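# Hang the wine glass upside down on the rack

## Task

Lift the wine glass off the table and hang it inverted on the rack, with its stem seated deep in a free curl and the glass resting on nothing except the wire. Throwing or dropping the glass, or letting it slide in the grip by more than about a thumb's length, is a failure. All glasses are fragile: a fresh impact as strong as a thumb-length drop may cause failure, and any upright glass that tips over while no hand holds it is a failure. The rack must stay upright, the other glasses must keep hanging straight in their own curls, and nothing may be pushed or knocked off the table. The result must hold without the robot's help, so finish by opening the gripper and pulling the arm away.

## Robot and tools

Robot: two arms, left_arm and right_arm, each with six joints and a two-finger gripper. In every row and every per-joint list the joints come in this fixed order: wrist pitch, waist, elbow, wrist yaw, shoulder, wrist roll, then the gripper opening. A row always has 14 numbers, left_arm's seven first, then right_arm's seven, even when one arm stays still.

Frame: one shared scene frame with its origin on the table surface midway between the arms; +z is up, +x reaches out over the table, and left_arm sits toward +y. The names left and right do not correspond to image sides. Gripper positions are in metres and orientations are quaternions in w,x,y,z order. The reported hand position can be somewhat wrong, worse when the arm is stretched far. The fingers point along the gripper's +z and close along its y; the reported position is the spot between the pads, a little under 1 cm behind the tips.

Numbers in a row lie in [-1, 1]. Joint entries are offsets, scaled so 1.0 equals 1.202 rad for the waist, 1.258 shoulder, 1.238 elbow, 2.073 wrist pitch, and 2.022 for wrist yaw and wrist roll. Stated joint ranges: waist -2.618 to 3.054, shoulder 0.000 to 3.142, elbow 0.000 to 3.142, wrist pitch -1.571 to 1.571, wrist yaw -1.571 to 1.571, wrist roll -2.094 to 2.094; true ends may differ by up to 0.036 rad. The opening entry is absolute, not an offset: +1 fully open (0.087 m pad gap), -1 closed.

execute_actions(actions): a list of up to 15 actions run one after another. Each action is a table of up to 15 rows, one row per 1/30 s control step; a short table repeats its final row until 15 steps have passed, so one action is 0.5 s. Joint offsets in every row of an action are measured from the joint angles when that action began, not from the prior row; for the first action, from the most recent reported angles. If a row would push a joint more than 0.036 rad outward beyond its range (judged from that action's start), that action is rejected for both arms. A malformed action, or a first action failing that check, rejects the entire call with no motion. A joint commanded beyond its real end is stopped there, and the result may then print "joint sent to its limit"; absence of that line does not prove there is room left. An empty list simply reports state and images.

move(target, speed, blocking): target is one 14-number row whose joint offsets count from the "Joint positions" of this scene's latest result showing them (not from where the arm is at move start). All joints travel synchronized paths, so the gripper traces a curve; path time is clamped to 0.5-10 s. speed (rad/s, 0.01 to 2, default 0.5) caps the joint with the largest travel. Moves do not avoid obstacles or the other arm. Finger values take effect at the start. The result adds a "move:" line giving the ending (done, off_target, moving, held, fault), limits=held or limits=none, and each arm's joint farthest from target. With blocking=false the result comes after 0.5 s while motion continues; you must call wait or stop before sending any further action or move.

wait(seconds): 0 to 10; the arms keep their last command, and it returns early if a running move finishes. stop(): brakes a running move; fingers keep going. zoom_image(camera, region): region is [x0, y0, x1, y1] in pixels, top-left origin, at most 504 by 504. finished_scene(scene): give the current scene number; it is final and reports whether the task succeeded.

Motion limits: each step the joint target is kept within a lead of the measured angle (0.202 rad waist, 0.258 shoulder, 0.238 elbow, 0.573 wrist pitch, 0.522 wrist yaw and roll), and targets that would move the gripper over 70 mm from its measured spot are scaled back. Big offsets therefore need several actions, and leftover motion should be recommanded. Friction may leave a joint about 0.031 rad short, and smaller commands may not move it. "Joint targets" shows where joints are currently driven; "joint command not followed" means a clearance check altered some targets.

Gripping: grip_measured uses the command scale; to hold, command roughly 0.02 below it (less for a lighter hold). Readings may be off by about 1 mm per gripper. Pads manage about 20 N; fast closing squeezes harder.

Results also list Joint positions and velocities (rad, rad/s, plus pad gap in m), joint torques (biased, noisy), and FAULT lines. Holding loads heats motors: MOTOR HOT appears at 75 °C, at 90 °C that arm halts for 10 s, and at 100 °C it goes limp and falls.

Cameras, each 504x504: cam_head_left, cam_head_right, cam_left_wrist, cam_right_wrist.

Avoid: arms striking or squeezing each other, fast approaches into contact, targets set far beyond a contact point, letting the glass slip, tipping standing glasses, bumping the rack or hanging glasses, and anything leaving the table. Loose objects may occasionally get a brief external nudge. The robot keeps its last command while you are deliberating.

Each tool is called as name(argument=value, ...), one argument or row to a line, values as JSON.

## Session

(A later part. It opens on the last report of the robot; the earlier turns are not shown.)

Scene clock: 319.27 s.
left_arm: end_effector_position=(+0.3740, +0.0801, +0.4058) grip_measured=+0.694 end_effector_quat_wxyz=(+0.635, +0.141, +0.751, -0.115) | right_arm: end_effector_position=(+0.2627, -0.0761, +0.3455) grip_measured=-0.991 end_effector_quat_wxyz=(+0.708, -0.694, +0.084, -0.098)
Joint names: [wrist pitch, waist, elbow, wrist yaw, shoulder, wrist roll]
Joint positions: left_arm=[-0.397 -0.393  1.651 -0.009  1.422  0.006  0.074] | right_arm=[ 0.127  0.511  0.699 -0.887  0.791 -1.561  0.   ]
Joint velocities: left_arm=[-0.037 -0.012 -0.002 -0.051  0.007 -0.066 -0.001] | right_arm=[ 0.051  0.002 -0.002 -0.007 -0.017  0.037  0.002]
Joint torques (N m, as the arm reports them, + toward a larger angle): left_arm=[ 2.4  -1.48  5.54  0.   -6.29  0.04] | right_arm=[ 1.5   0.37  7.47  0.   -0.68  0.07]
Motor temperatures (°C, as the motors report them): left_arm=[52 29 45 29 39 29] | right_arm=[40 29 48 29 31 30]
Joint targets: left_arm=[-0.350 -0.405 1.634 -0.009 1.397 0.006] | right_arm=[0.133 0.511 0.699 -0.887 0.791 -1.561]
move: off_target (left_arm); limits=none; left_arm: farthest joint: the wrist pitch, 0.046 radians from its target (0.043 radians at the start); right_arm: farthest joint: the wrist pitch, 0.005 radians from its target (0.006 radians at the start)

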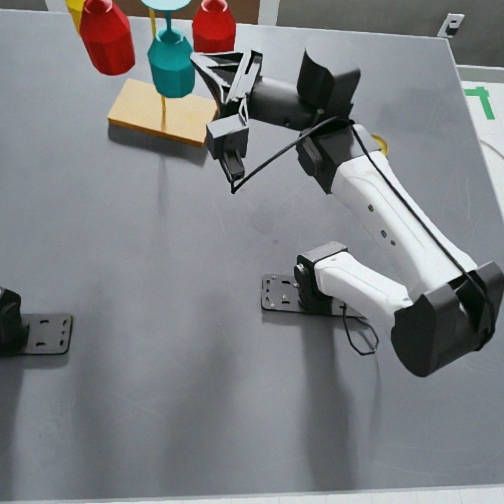

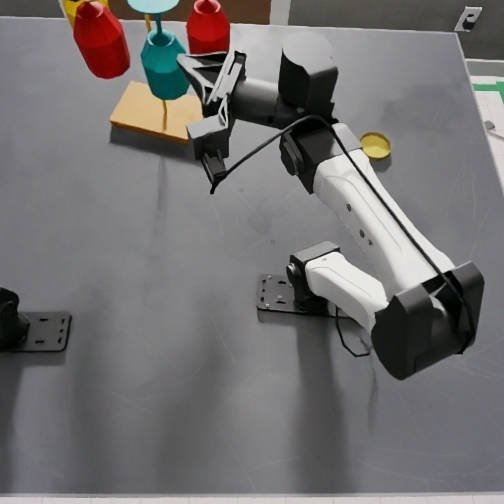

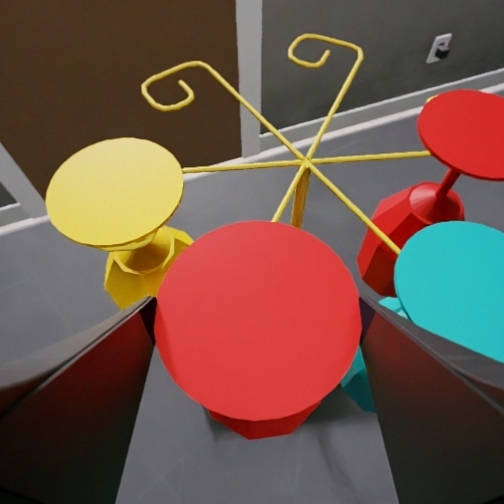

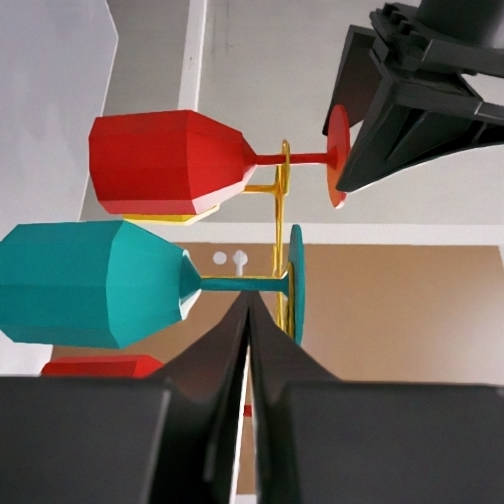

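move(
  target=[0.022,0.007,0,0,0,0,0.63, 0.082,0,-0.15,0,0,0,-1],
  speed=0.2,
)

zoom_image(
  camera="cam_right_wrist",
  region=[280,90,440,250],
)

Scene clock: 324.73 s.
left_arm: end_effector_position=(+0.3738, +0.0801, +0.4051) grip_measured=+0.694 end_effector_quat_wxyz=(+0.634, +0.141, +0.752, -0.114) | right_arm: end_effector_position=(+0.2651, -0.0750, +0.3090) grip_measured=-0.991 end_effector_quat_wxyz=(+0.710, -0.692, +0.081, -0.101)
Joint names: [wrist pitch, waist, elbow, wrist yaw, shoulder, wrist roll]
Joint positions: left_arm=[-0.399 -0.393  1.651 -0.009  1.422  0.006  0.074] | right_arm=[ 0.292  0.511  0.544 -0.887  0.791 -1.561  0.   ]
Joint velocities: left_arm=[ 0.081 -0.007 -0.002 -0.007  0.012  0.007 -0.001] | right_arm=[-0.037 -0.002 -0.007 -0.007 -0.012 -0.007  0.   ]
Joint torques (N m, as the arm reports them, + toward a larger angle): left_arm=[ 2.41  0.28  6.88  0.05 -4.71  0.01] | right_arm=[ 1.49  0.39  5.2   0.   -0.77  0.07]
Motor temperatures (°C, as the motors report them): left_arm=[52 29 45 29 39 29] | right_arm=[40 29 48 29 31 30]
Joint targets: left_arm=[-0.351 -0.384 1.651 -0.009 1.422 0.006] | right_arm=[0.297 0.511 0.513 -0.887 0.791 -1.561]
move: off_target (left_arm, right_arm); limits=none; left_arm: farthest joint: the wrist pitch, 0.048 radians from its target (0.045 radians at the start); right_arm: farthest joint: the elbow, 0.031 radians from its target (0.185 radians at the start)

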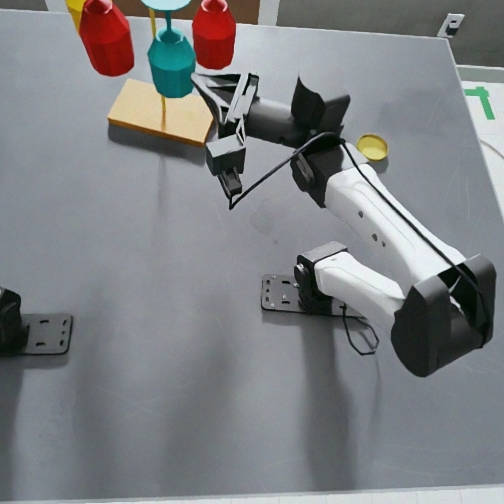

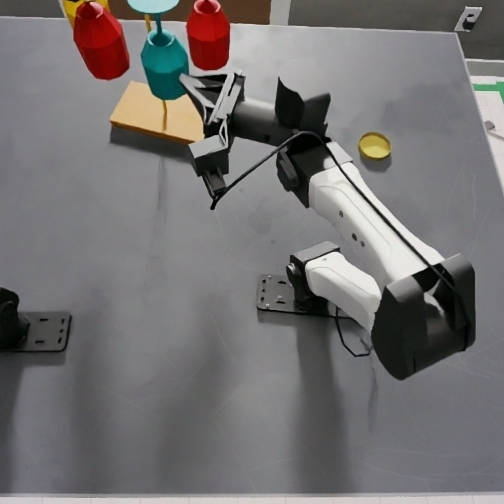

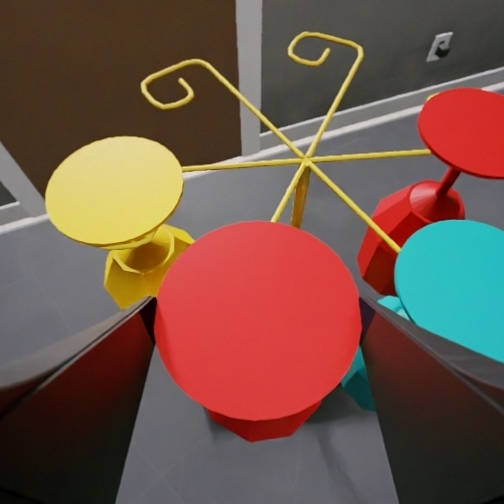

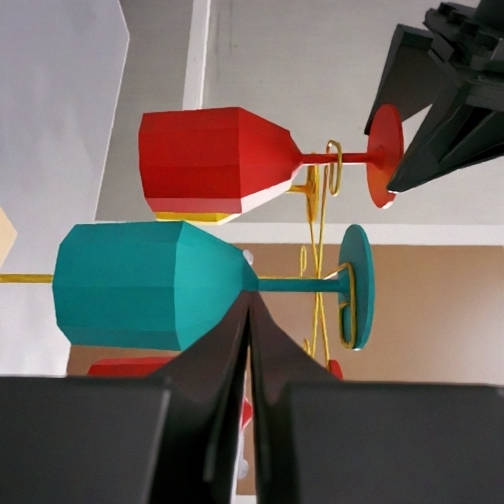

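Region (280, 90, 440, 250) of cam_right_wrist's 504x504 image, scaled by 3.150, with more detail than that image has.

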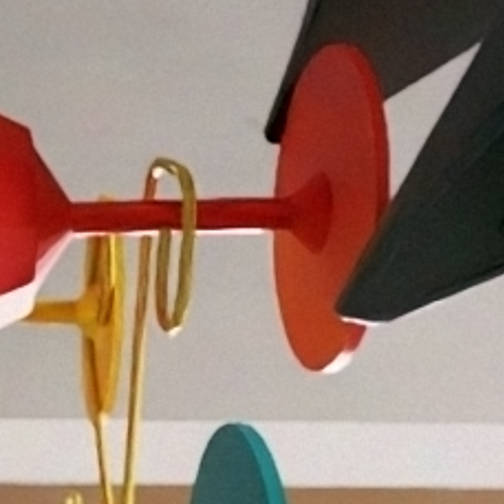

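move(
  target=[0.022,0.004,-0.026,0,-0.032,0,0.63, 0.003,0,0,0,0,0,-1],
  speed=0.03,
)

zoom_image(
  camera="cam_right_wrist",
  region=[280,90,440,250],
)

Scene clock: 329.47 s.
left_arm: end_effector_position=(+0.3698, +0.0817, +0.4054) grip_measured=+0.694 end_effector_quat_wxyz=(+0.635, +0.141, +0.751, -0.114) | right_arm: end_effector_position=(+0.2651, -0.0750, +0.3092) grip_measured=-0.991 end_effector_quat_wxyz=(+0.710, -0.692, +0.081, -0.102)
Joint names: [wrist pitch, waist, elbow, wrist yaw, shoulder, wrist roll]
Joint positions: left_arm=[-0.399 -0.393  1.636 -0.009  1.406  0.006  0.074] | right_arm=[ 0.292  0.511  0.544 -0.887  0.791 -1.561  0.   ]
Joint velocities: left_arm=[-0.007 -0.007  0.012  0.081  0.002  0.037  0.001] | right_arm=[-0.022  0.007  0.012 -0.037  0.012 -0.007  0.   ]
Joint torques (N m, as the arm reports them, + toward a larger angle): left_arm=[ 2.38  0.03  5.61  0.06 -6.38  0.02] | right_arm=[ 1.49  0.36  7.58  0.01 -0.81  0.07]
Motor temperatures (°C, as the motors report them): left_arm=[53 29 45 29 39 29] | right_arm=[40 29 48 29 31 30]
Joint targets: left_arm=[-0.354 -0.388 1.619 -0.009 1.382 0.006] | right_arm=[0.298 0.511 0.544 -0.887 0.791 -1.561]
move: off_target (left_arm); limits=none; left_arm: farthest joint: the wrist pitch, 0.046 radians from its target (0.046 radians at the start); right_arm: farthest joint: the wrist pitch, 0.006 radians from its target (0.006 radians at the start)

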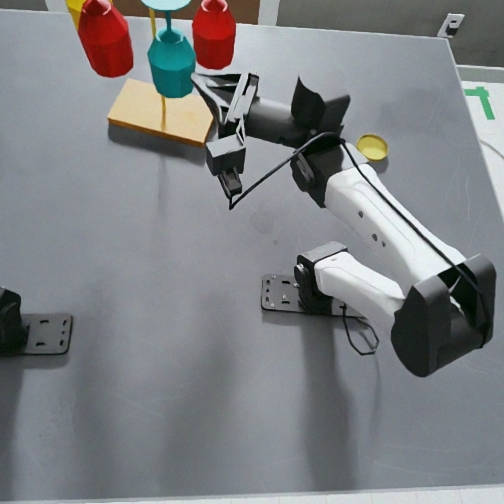

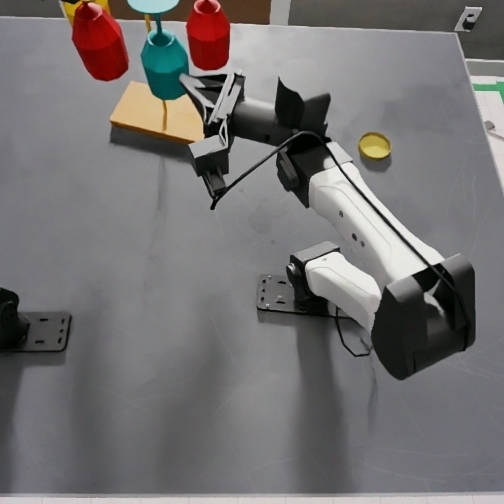

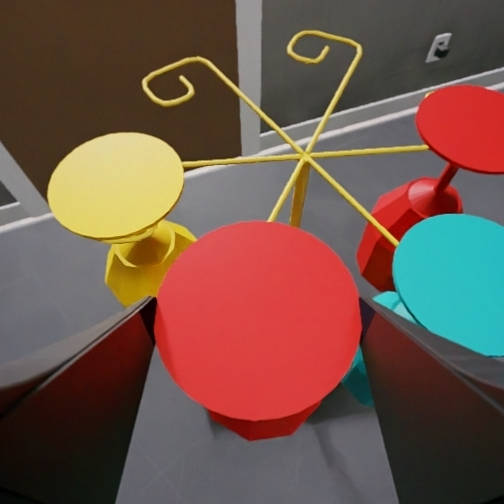

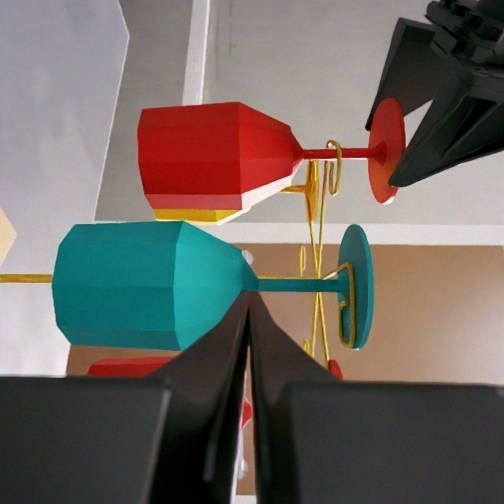

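Region (280, 90, 440, 250) of cam_right_wrist's 504x504 image, scaled by 3.150, with more detail than that image has.

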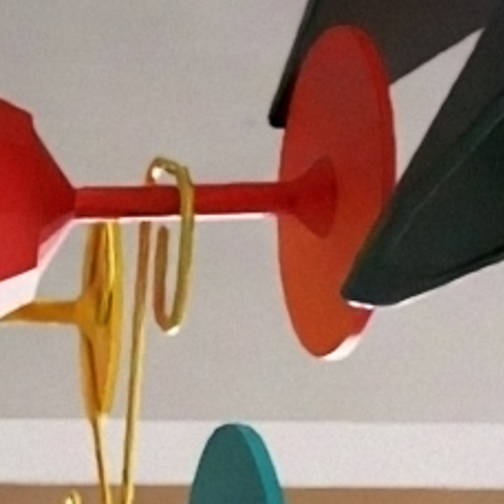

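move(
  target=[0.022,-0.031,-0.013,0,-0.019,0,0.63, 0.003,0,0,0,0,0,-1],
  speed=0.02,
)

zoom_image(
  camera="cam_right_wrist",
  region=[280,90,440,250],
)

Scene clock: 333.60 s.
left_arm: end_effector_position=(+0.3651, +0.0700, +0.4055) grip_measured=+0.694 end_effector_quat_wxyz=(+0.633, +0.152, +0.749, -0.124) | right_arm: end_effector_position=(+0.2651, -0.0750, +0.3094) grip_measured=-0.991 end_effector_quat_wxyz=(+0.710, -0.692, +0.081, -0.102)
Joint names: [wrist pitch, waist, elbow, wrist yaw, shoulder, wrist roll]
Joint positions: left_arm=[-0.399 -0.421  1.636 -0.009  1.406  0.006  0.074] | right_arm=[ 0.293  0.511  0.544 -0.887  0.791 -1.561  0.   ]
Joint velocities: left_arm=[-0.11  -0.002 -0.012 -0.051 -0.012 -0.066  0.001] | right_arm=[ 0.095 -0.002  0.007  0.007  0.002  0.037  0.   ]
Joint torques (N m, as the arm reports them, + toward a larger angle): left_arm=[ 2.4  -1.01  5.75  0.03 -6.21  0.03] | right_arm=[ 1.51  0.42  7.59  0.   -0.82  0.07]
Motor temperatures (°C, as the motors report them): left_arm=[53 29 44 29 39 29] | right_arm=[41 29 48 29 31 30]
Joint targets: left_arm=[-0.353 -0.430 1.620 -0.009 1.382 0.006] | right_arm=[0.298 0.511 0.544 -0.887 0.791 -1.561]
move: off_target (left_arm); limits=none; left_arm: farthest joint: the wrist pitch, 0.045 radians from its target (0.045 radians at the start); right_arm: farthest joint: the wrist pitch, 0.005 radians from its target (0.006 radians at the start)

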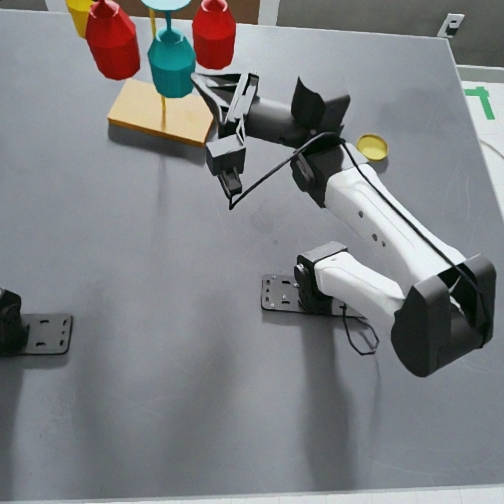

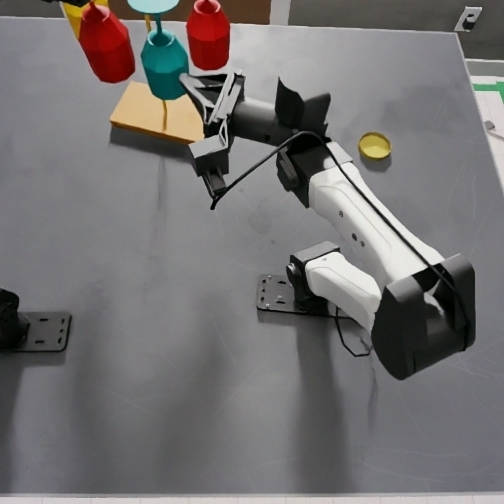

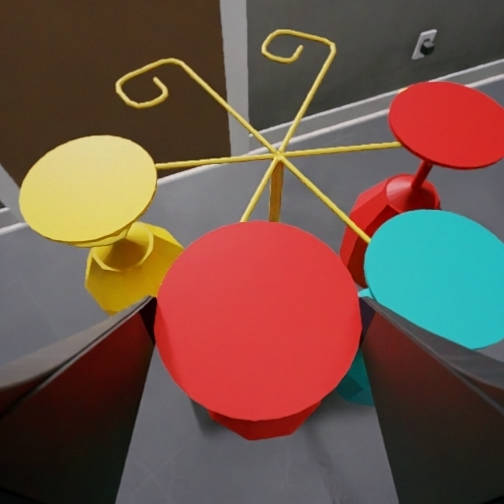

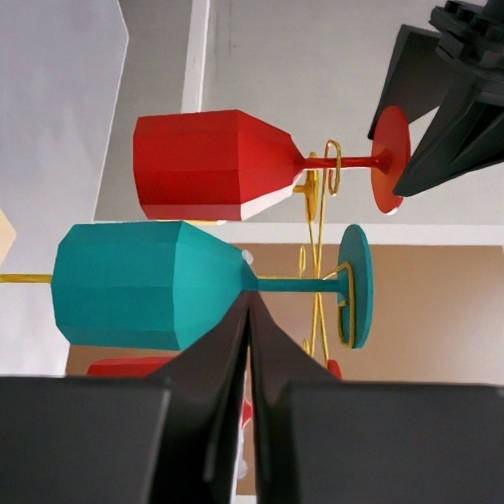

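Region (280, 90, 440, 250) of cam_right_wrist's 504x504 image, scaled by 3.150, with more detail than that image has.

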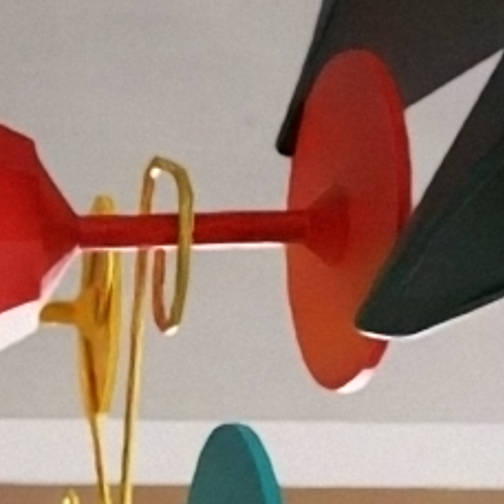

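move(
  target=[0.022,-0.017,0.048,0,0.024,0,0.63, 0.003,0,0,0,0,0,-1],
  speed=0.03,
)

zoom_image(
  camera="cam_right_wrist",
  region=[280,90,440,250],
)

Scene clock: 338.10 s.
left_arm: end_effector_position=(+0.3687, +0.0627, +0.4067) grip_measured=+0.694 end_effector_quat_wxyz=(+0.633, +0.156, +0.748, -0.127) | right_arm: end_effector_position=(+0.2651, -0.0750, +0.3096) grip_measured=-0.991 end_effector_quat_wxyz=(+0.710, -0.692, +0.080, -0.102)
Joint names: [wrist pitch, waist, elbow, wrist yaw, shoulder, wrist roll]
Joint positions: left_arm=[-0.398 -0.433  1.66  -0.009  1.429  0.006  0.074] | right_arm=[ 0.294  0.511  0.544 -0.887  0.791 -1.561  0.   ]
Joint velocities: left_arm=[ 0.022  0.007 -0.007 -0.037  0.007  0.007 -0.   ] | right_arm=[ 0.007 -0.012 -0.017  0.051  0.022  0.022 -0.   ]
Joint torques (N m, as the arm reports them, + toward a larger angle): left_arm=[ 2.4  -0.98  9.7   0.02 -4.43  0.03] | right_arm=[ 1.51  0.37  7.6   0.02 -0.81  0.07]
Motor temperatures (°C, as the motors report them): left_arm=[53 29 44 29 39 29] | right_arm=[41 29 48 29 31 30]
Joint targets: left_arm=[-0.353 -0.442 1.696 -0.009 1.436 0.006] | right_arm=[0.300 0.511 0.544 -0.887 0.791 -1.561]
move: off_target (left_arm); limits=none; left_arm: farthest joint: the wrist pitch, 0.044 radians from its target (0.045 radians at the start); right_arm: farthest joint: the wrist pitch, 0.005 radians from its target (0.006 radians at the start)

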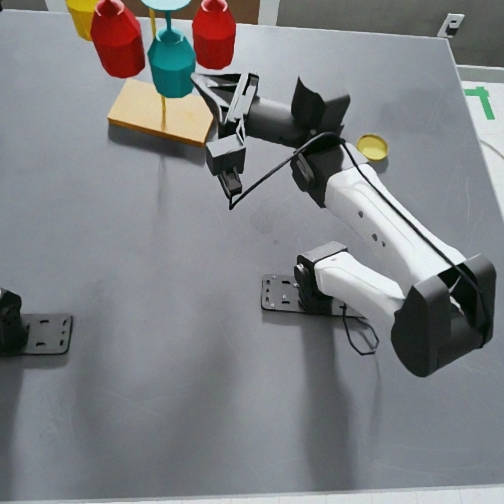

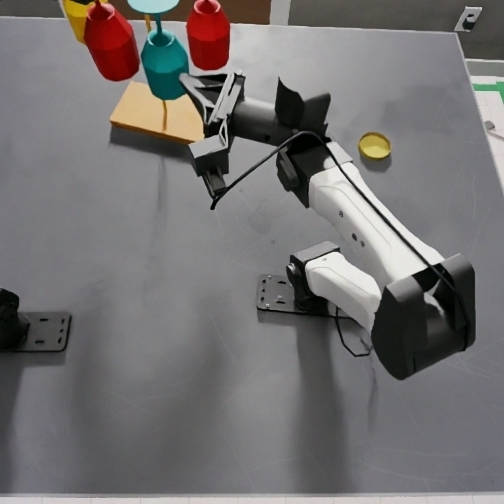

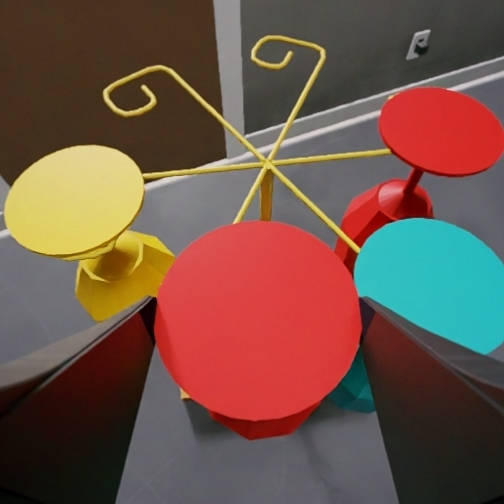

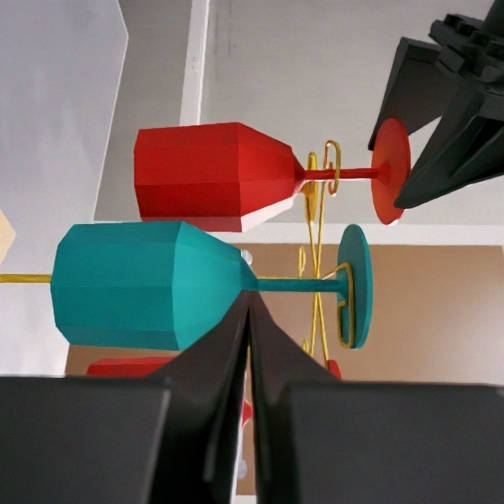

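Region (280, 90, 440, 250) of cam_right_wrist's 504x504 image, scaled by 3.150, with more detail than that image has.

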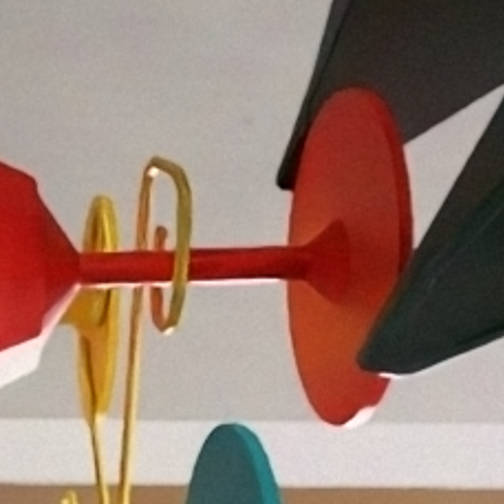

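move(
  target=[0.059,-0.010,-0.101,0,-0.044,0,0.63, 0.003,0,0,0,0,0,-1],
  speed=0.04,
)

zoom_image(
  camera="cam_right_wrist",
  region=[260,100,440,280],
)

Scene clock: 348.60 s.
left_arm: end_effector_position=(+0.3689, +0.0626, +0.3873) grip_measured=+0.694 end_effector_quat_wxyz=(+0.632, +0.156, +0.748, -0.127) | right_arm: end_effector_position=(+0.2651, -0.0750, +0.3098) grip_measured=-0.991 end_effector_quat_wxyz=(+0.711, -0.692, +0.080, -0.102)
Joint names: [wrist pitch, waist, elbow, wrist yaw, shoulder, wrist roll]
Joint positions: left_arm=[-0.321 -0.433  1.552 -0.009  1.399  0.006  0.074] | right_arm=[ 0.295  0.511  0.544 -0.887  0.791 -1.561  0.   ]
Joint velocities: left_arm=[ 0.007  0.007 -0.027  0.022  0.002 -0.022 -0.001] | right_arm=[ 0.037  0.002  0.002  0.037  0.007 -0.051  0.   ]
Joint torques (N m, as the arm reports them, + toward a larger angle): left_arm=[ 2.43 -1.44  5.68  0.01 -6.5   0.  ] | right_arm=[ 1.51  0.38  7.62  0.02 -0.82  0.06]
Motor temperatures (°C, as the motors report them): left_arm=[53 29 45 29 39 29] | right_arm=[41 29 48 29 31 30]
Joint targets: left_arm=[-0.276 -0.445 1.535 -0.009 1.374 0.006] | right_arm=[0.300 0.511 0.544 -0.887 0.791 -1.561]
move: off_target (left_arm); limits=none; left_arm: farthest joint: the wrist pitch, 0.045 radians from its target (0.122 radians at the start); right_arm: farthest joint: the wrist pitch, 0.005 radians from its target (0.006 radians at the start)

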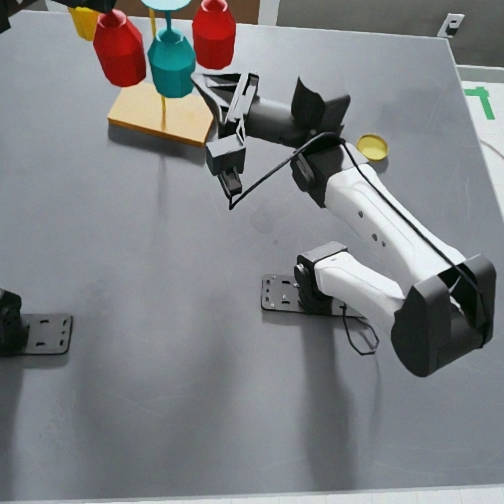

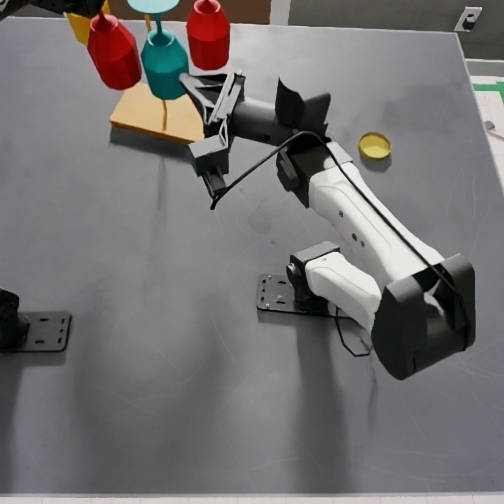

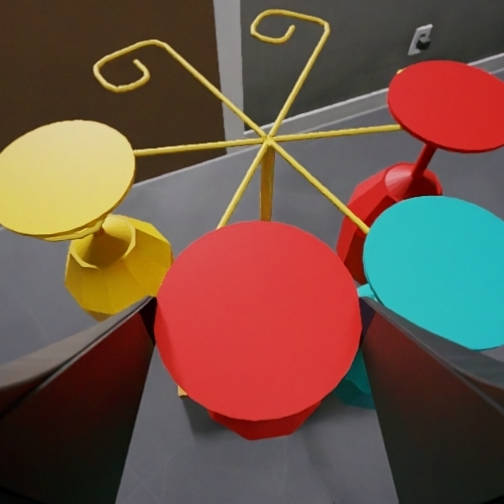

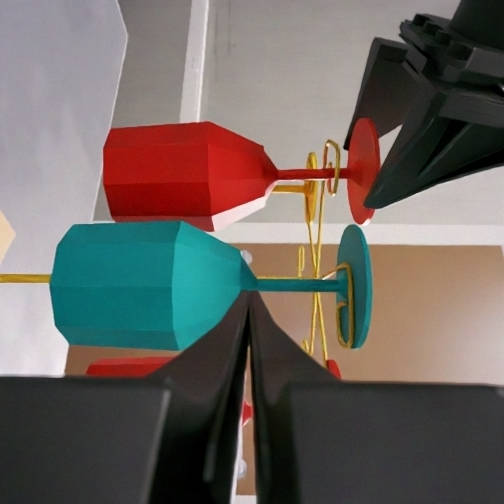

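Region (260, 100, 440, 280) of cam_right_wrist's 504x504 image, scaled by 2.800, with more detail than that image has.

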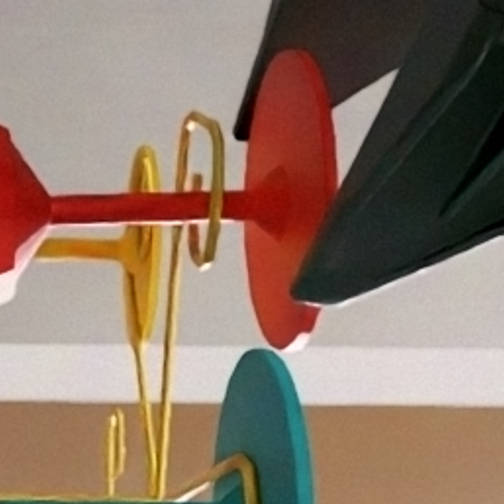

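execute_actions(
  actions=[
    [[0.022,0.012,-0.013,0,-0.019,0,0.63,0.003,0,0,0,0,0,-1]],
    [[0.022,0,-0.013,0,-0.019,0,0.63,0.003,0,0,0,0,0,-1]],
  ],
)

zoom_image(
  camera="cam_left_wrist",
  region=[300,200,460,360],
)

zoom_image(
  camera="cam_right_wrist",
  region=[260,100,440,280],
)

Scene clock: 354.97 s.
left_arm: end_effector_position=(+0.3702, +0.0653, +0.3877) grip_measured=+0.694 end_effector_quat_wxyz=(+0.633, +0.154, +0.748, -0.125) | right_arm: end_effector_position=(+0.2650, -0.0750, +0.3102) grip_measured=-0.991 end_effector_quat_wxyz=(+0.711, -0.691, +0.080, -0.103)
Joint names: [wrist pitch, waist, elbow, wrist yaw, shoulder, wrist roll]
Joint positions: left_arm=[-0.32  -0.427  1.552 -0.009  1.399  0.006  0.074] | right_arm=[ 0.297  0.511  0.544 -0.887  0.791 -1.561  0.   ]
Joint velocities: left_arm=[-0.037 -0.007 -0.002 -0.066  0.012  0.007 -0.001] | right_arm=[ 0.007  0.027 -0.002  0.007  0.002  0.007  0.001]
Joint torques (N m, as the arm reports them, + toward a larger angle): left_arm=[ 2.37 -0.54  6.05  0.04 -6.3   0.  ] | right_arm=[ 1.5   0.38  7.61  0.   -0.77  0.07]
Motor temperatures (°C, as the motors report them): left_arm=[54 29 45 29 39 29] | right_arm=[41 29 49 29 31 30]
Joint targets: left_arm=[-0.275 -0.427 1.536 -0.009 1.375 0.006] | right_arm=[0.302 0.511 0.544 -0.887 0.791 -1.561]

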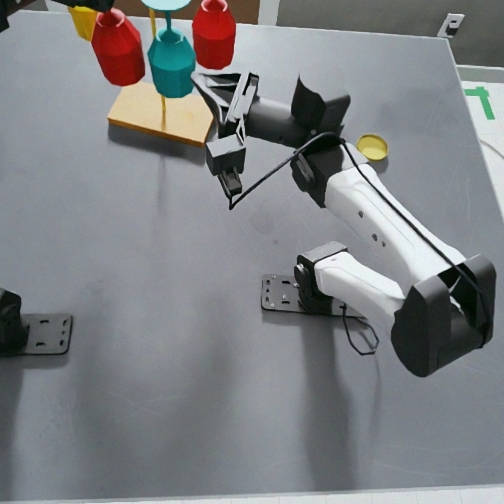

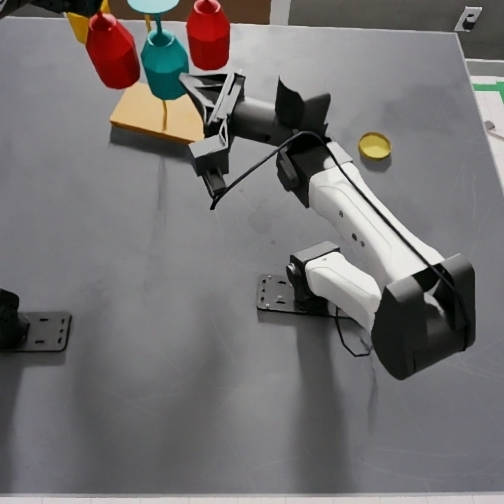

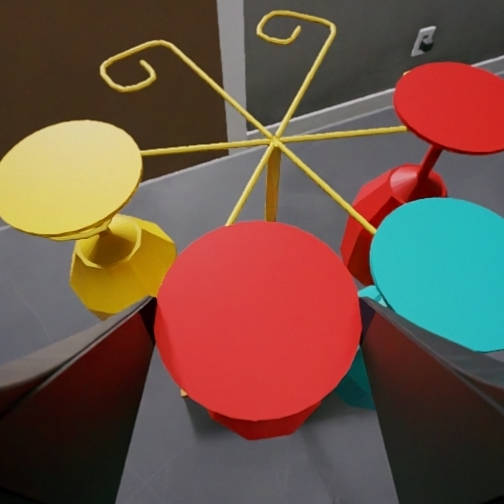

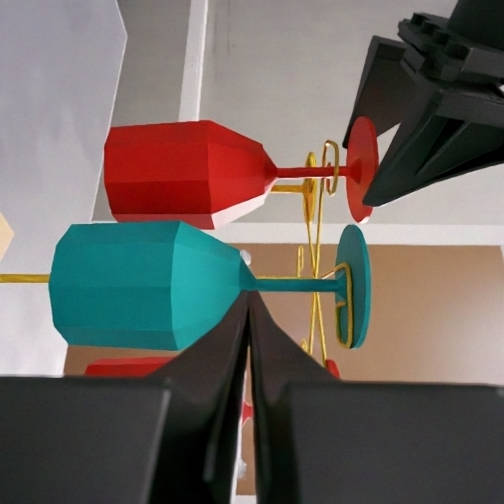

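Region (300, 200, 460, 360) of cam_left_wrist's 504x504 image, scaled by 3.150, with more detail than that image has.

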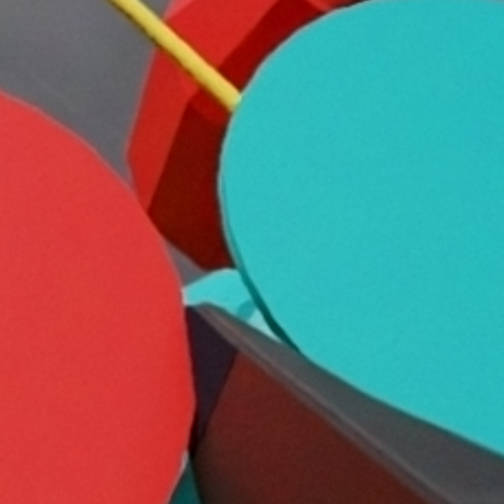

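Region (260, 100, 440, 280) of cam_right_wrist's 504x504 image, scaled by 2.800, with more detail than that image has.

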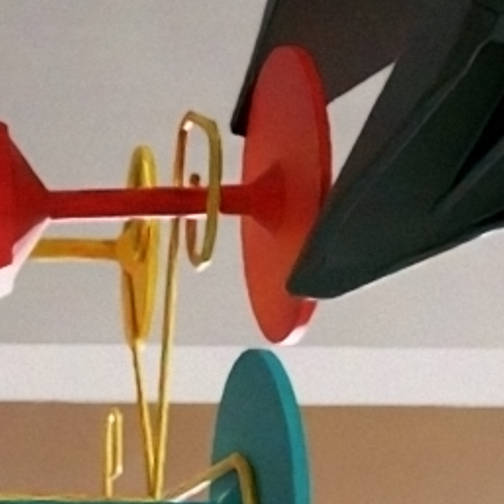

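execute_actions(
  actions=[],
)

Scene clock: 360.00 s.
left_arm: end_effector_position=(+0.3702, +0.0653, +0.3877) grip_measured=+0.694 end_effector_quat_wxyz=(+0.633, +0.154, +0.748, -0.125) | right_arm: end_effector_position=(+0.2650, -0.0750, +0.3102) grip_measured=-0.991 end_effector_quat_wxyz=(+0.711, -0.691, +0.080, -0.103)
Joint names: [wrist pitch, waist, elbow, wrist yaw, shoulder, wrist roll]
Joint positions: left_arm=[-0.32  -0.427  1.552 -0.009  1.399  0.006  0.074] | right_arm=[ 0.297  0.511  0.544 -0.887  0.791 -1.561  0.   ]
Joint velocities: left_arm=[ 0.007 -0.017 -0.017 -0.051  0.007  0.066 -0.001] | right_arm=[-0.051 -0.002 -0.017  0.037 -0.012 -0.007 -0.   ]
Joint torques (N m, as the arm reports them, + toward a larger angle): left_arm=[ 2.38 -0.22  5.99  0.03 -6.21  0.01] | right_arm=[ 1.51  0.41  7.59  0.   -0.75  0.06]
Motor temperatures (°C, as the motors report them): left_arm=[54 29 44 29 39 29] | right_arm=[41 29 49 29 31 30]
Joint targets: left_arm=[-0.275 -0.427 1.536 -0.009 1.375 0.006] | right_arm=[0.302 0.511 0.544 -0.887 0.791 -1.561]

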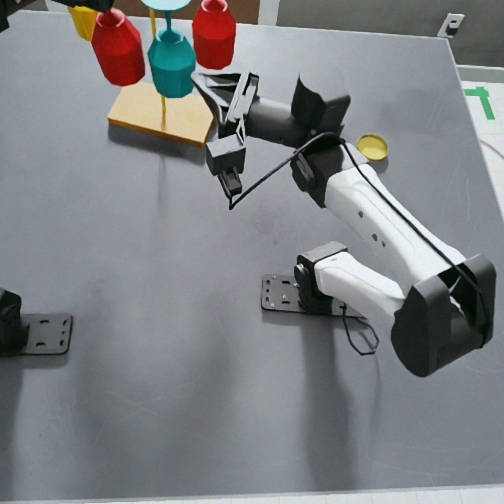

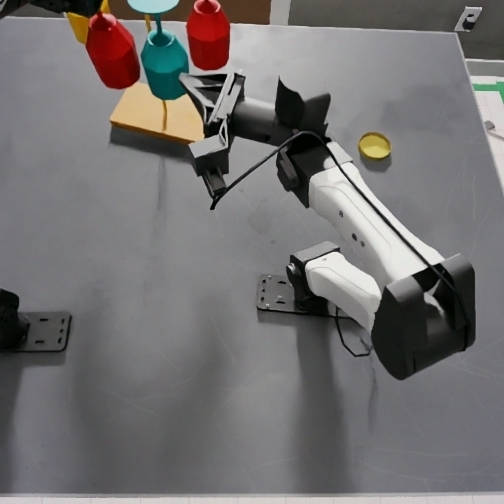

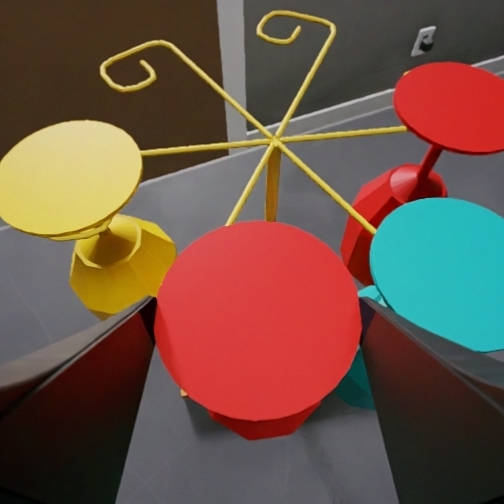

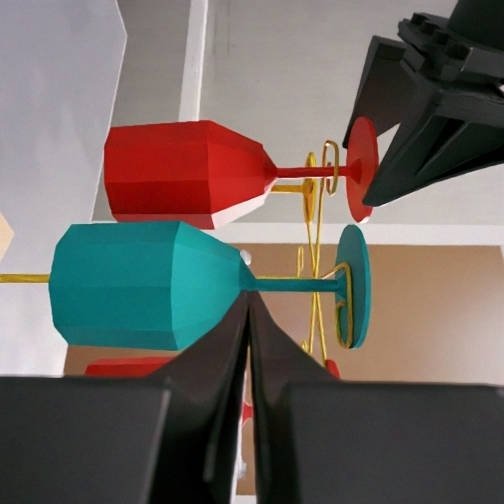

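execute_actions(
  actions=[
    [[0.022,-0.009,-0.013,0,-0.019,0,0.63,0,0,0,0,0,0,-1]],
    [[0.015,0,-0.008,0,-0.012,0,0.68,0,0,0,0,0,0,-1]],
    [[0.012,0,-0.005,0,-0.008,0,0.71,0,0,0,0,0,0,-1]],
    [[0.01,0,0,0,0,0,0.74,0,0,0,0,0,0,-1]],
    [[0,0,0,0,0,0,0.78,0,0,0,0,0,0,-1]],
  ],
)

zoom_image(
  camera="cam_right_wrist",
  region=[240,80,460,300],
)

Scene clock: 365.90 s.
left_arm: end_effector_position=(+0.3702, +0.0652, +0.3879) grip_measured=+0.780 end_effector_quat_wxyz=(+0.634, +0.154, +0.748, -0.125) | right_arm: end_effector_position=(+0.2650, -0.0750, +0.3102) grip_measured=-0.991 end_effector_quat_wxyz=(+0.711, -0.691, +0.080, -0.103)
Joint names: [wrist pitch, waist, elbow, wrist yaw, shoulder, wrist roll]
Joint positions: left_arm=[-0.319 -0.427  1.552 -0.009  1.399  0.006  0.078] | right_arm=[ 0.297  0.511  0.544 -0.887  0.791 -1.561  0.   ]
Joint velocities: left_arm=[-0.066  0.007 -0.002  0.022  0.007 -0.022 -0.   ] | right_arm=[-0.051  0.007 -0.022  0.051 -0.002 -0.081 -0.   ]
Joint torques (N m, as the arm reports them, + toward a larger angle): left_arm=[ 1.92 -0.3   7.03  0.01 -4.76  0.05] | right_arm=[ 1.44  0.36  7.6   0.01 -0.82  0.07]
Motor temperatures (°C, as the motors report them): left_arm=[54 29 44 29 40 29] | right_arm=[42 29 49 29 31 30]
Joint targets: left_arm=[-0.319 -0.427 1.552 -0.009 1.399 0.006] | right_arm=[0.297 0.511 0.544 -0.887 0.791 -1.561]

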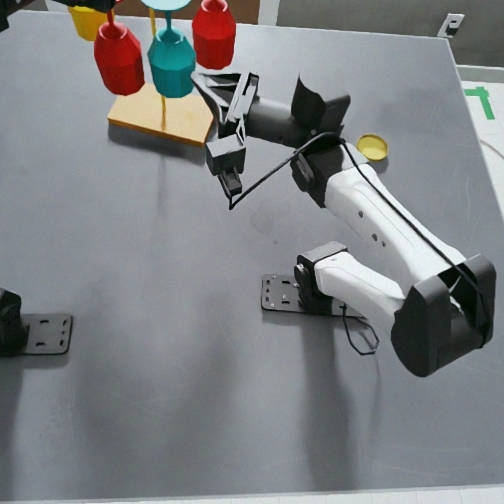

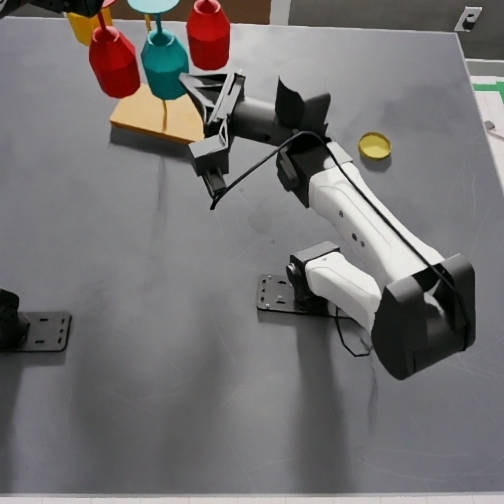

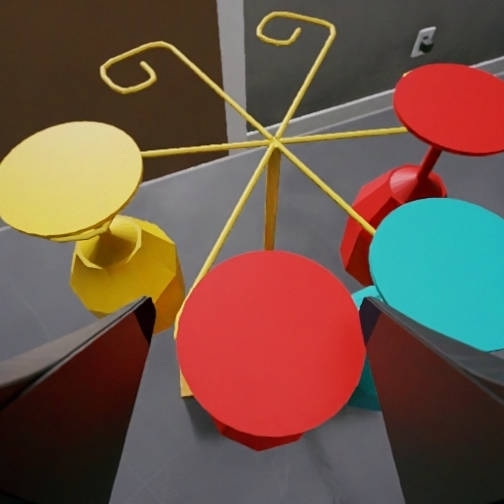

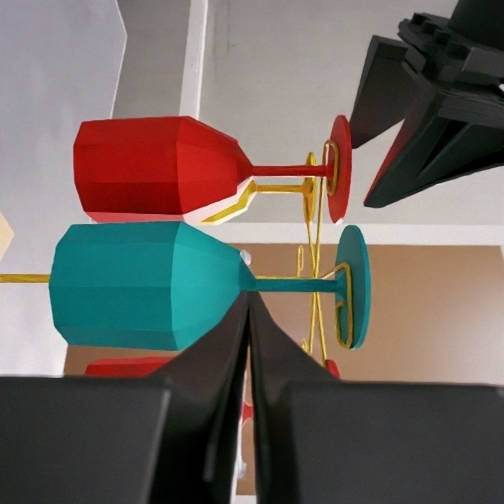

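Region (240, 80, 460, 300) of cam_right_wrist's 504x504 image, scaled by 2.291, with more detail than that image has.

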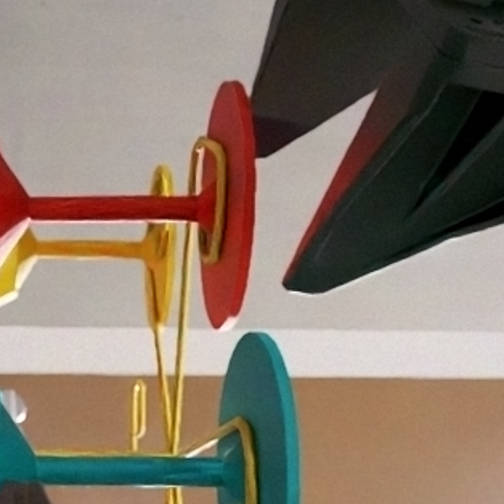

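execute_actions(
  actions=[
    [[-0.025,0,0.07,0,0.012,0,0.78,0,0,0,0,0,0,-1]],
    [[0,0,-0.05,0,-0.06,0,0.78,0,0,0,0,0,0,-1]],
    [[0,0,-0.06,0,-0.07,0,0.78,0,0,0,0,0,0,-1]],
    [[0,0,-0.07,0,-0.08,0,0.78,0,0,0,0,0,0,-1]],
    [[0,0,-0.07,0,-0.08,0,0.78,0,0,0,0,0,0,-1]],
  ],
)

Scene clock: 372.07 s.
left_arm: end_effector_position=(+0.2867, +0.1012, +0.4064) grip_measured=+0.780 end_effector_quat_wxyz=(+0.655, +0.150, +0.729, -0.130) | right_arm: end_effector_position=(+0.2650, -0.0750, +0.3102) grip_measured=-0.991 end_effector_quat_wxyz=(+0.711, -0.691, +0.080, -0.103)
Joint names: [wrist pitch, waist, elbow, wrist yaw, shoulder, wrist roll]
Joint positions: left_arm=[-0.404 -0.427  1.375 -0.009  1.08   0.006  0.078] | right_arm=[ 0.297  0.511  0.544 -0.887  0.791 -1.561  0.   ]
Joint velocities: left_arm=[-0.007 -0.002 -0.012  0.037 -0.007 -0.022  0.   ] | right_arm=[-0.066 -0.017 -0.012 -0.022 -0.017 -0.051  0.   ]
Joint torques (N m, as the arm reports them, + toward a larger angle): left_arm=[ 2.01 -0.25  5.26  0.02 -2.64  0.03] | right_arm=[ 1.46  0.35  7.57  0.   -0.83  0.07]
Motor temperatures (°C, as the motors report them): left_arm=[53 29 44 29 39 29] | right_arm=[42 29 49 29 31 30]
Joint targets: left_arm=[-0.394 -0.427 1.356 -0.009 1.073 0.006] | right_arm=[0.297 0.511 0.544 -0.887 0.791 -1.561]

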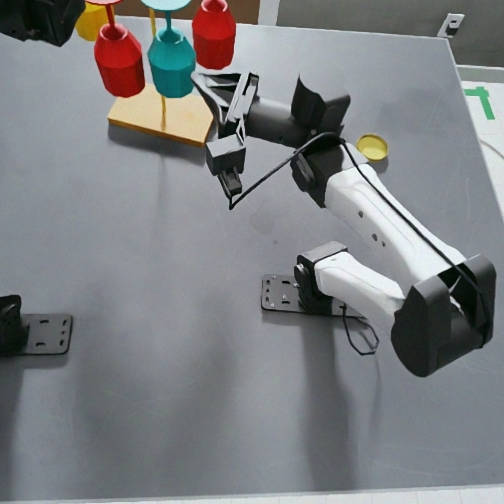

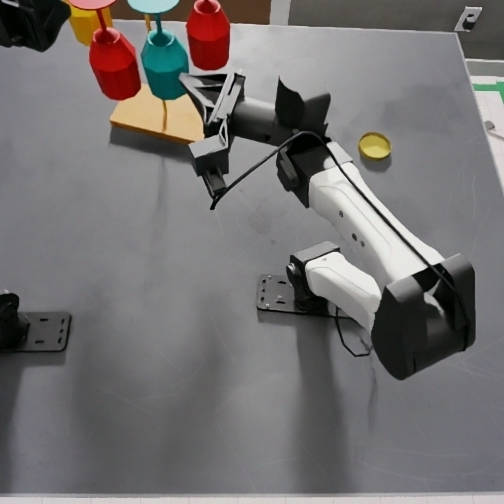

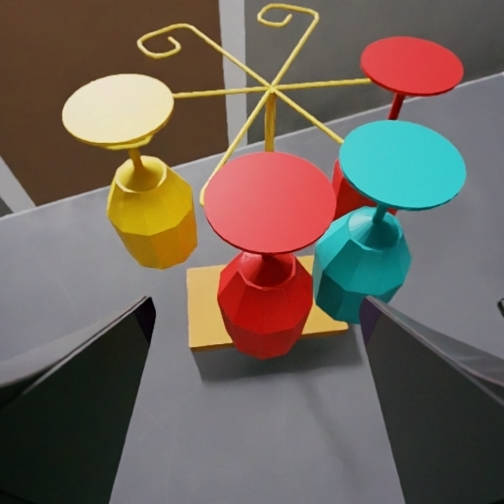

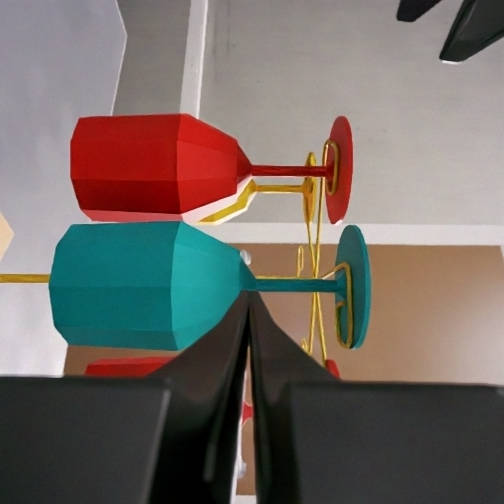

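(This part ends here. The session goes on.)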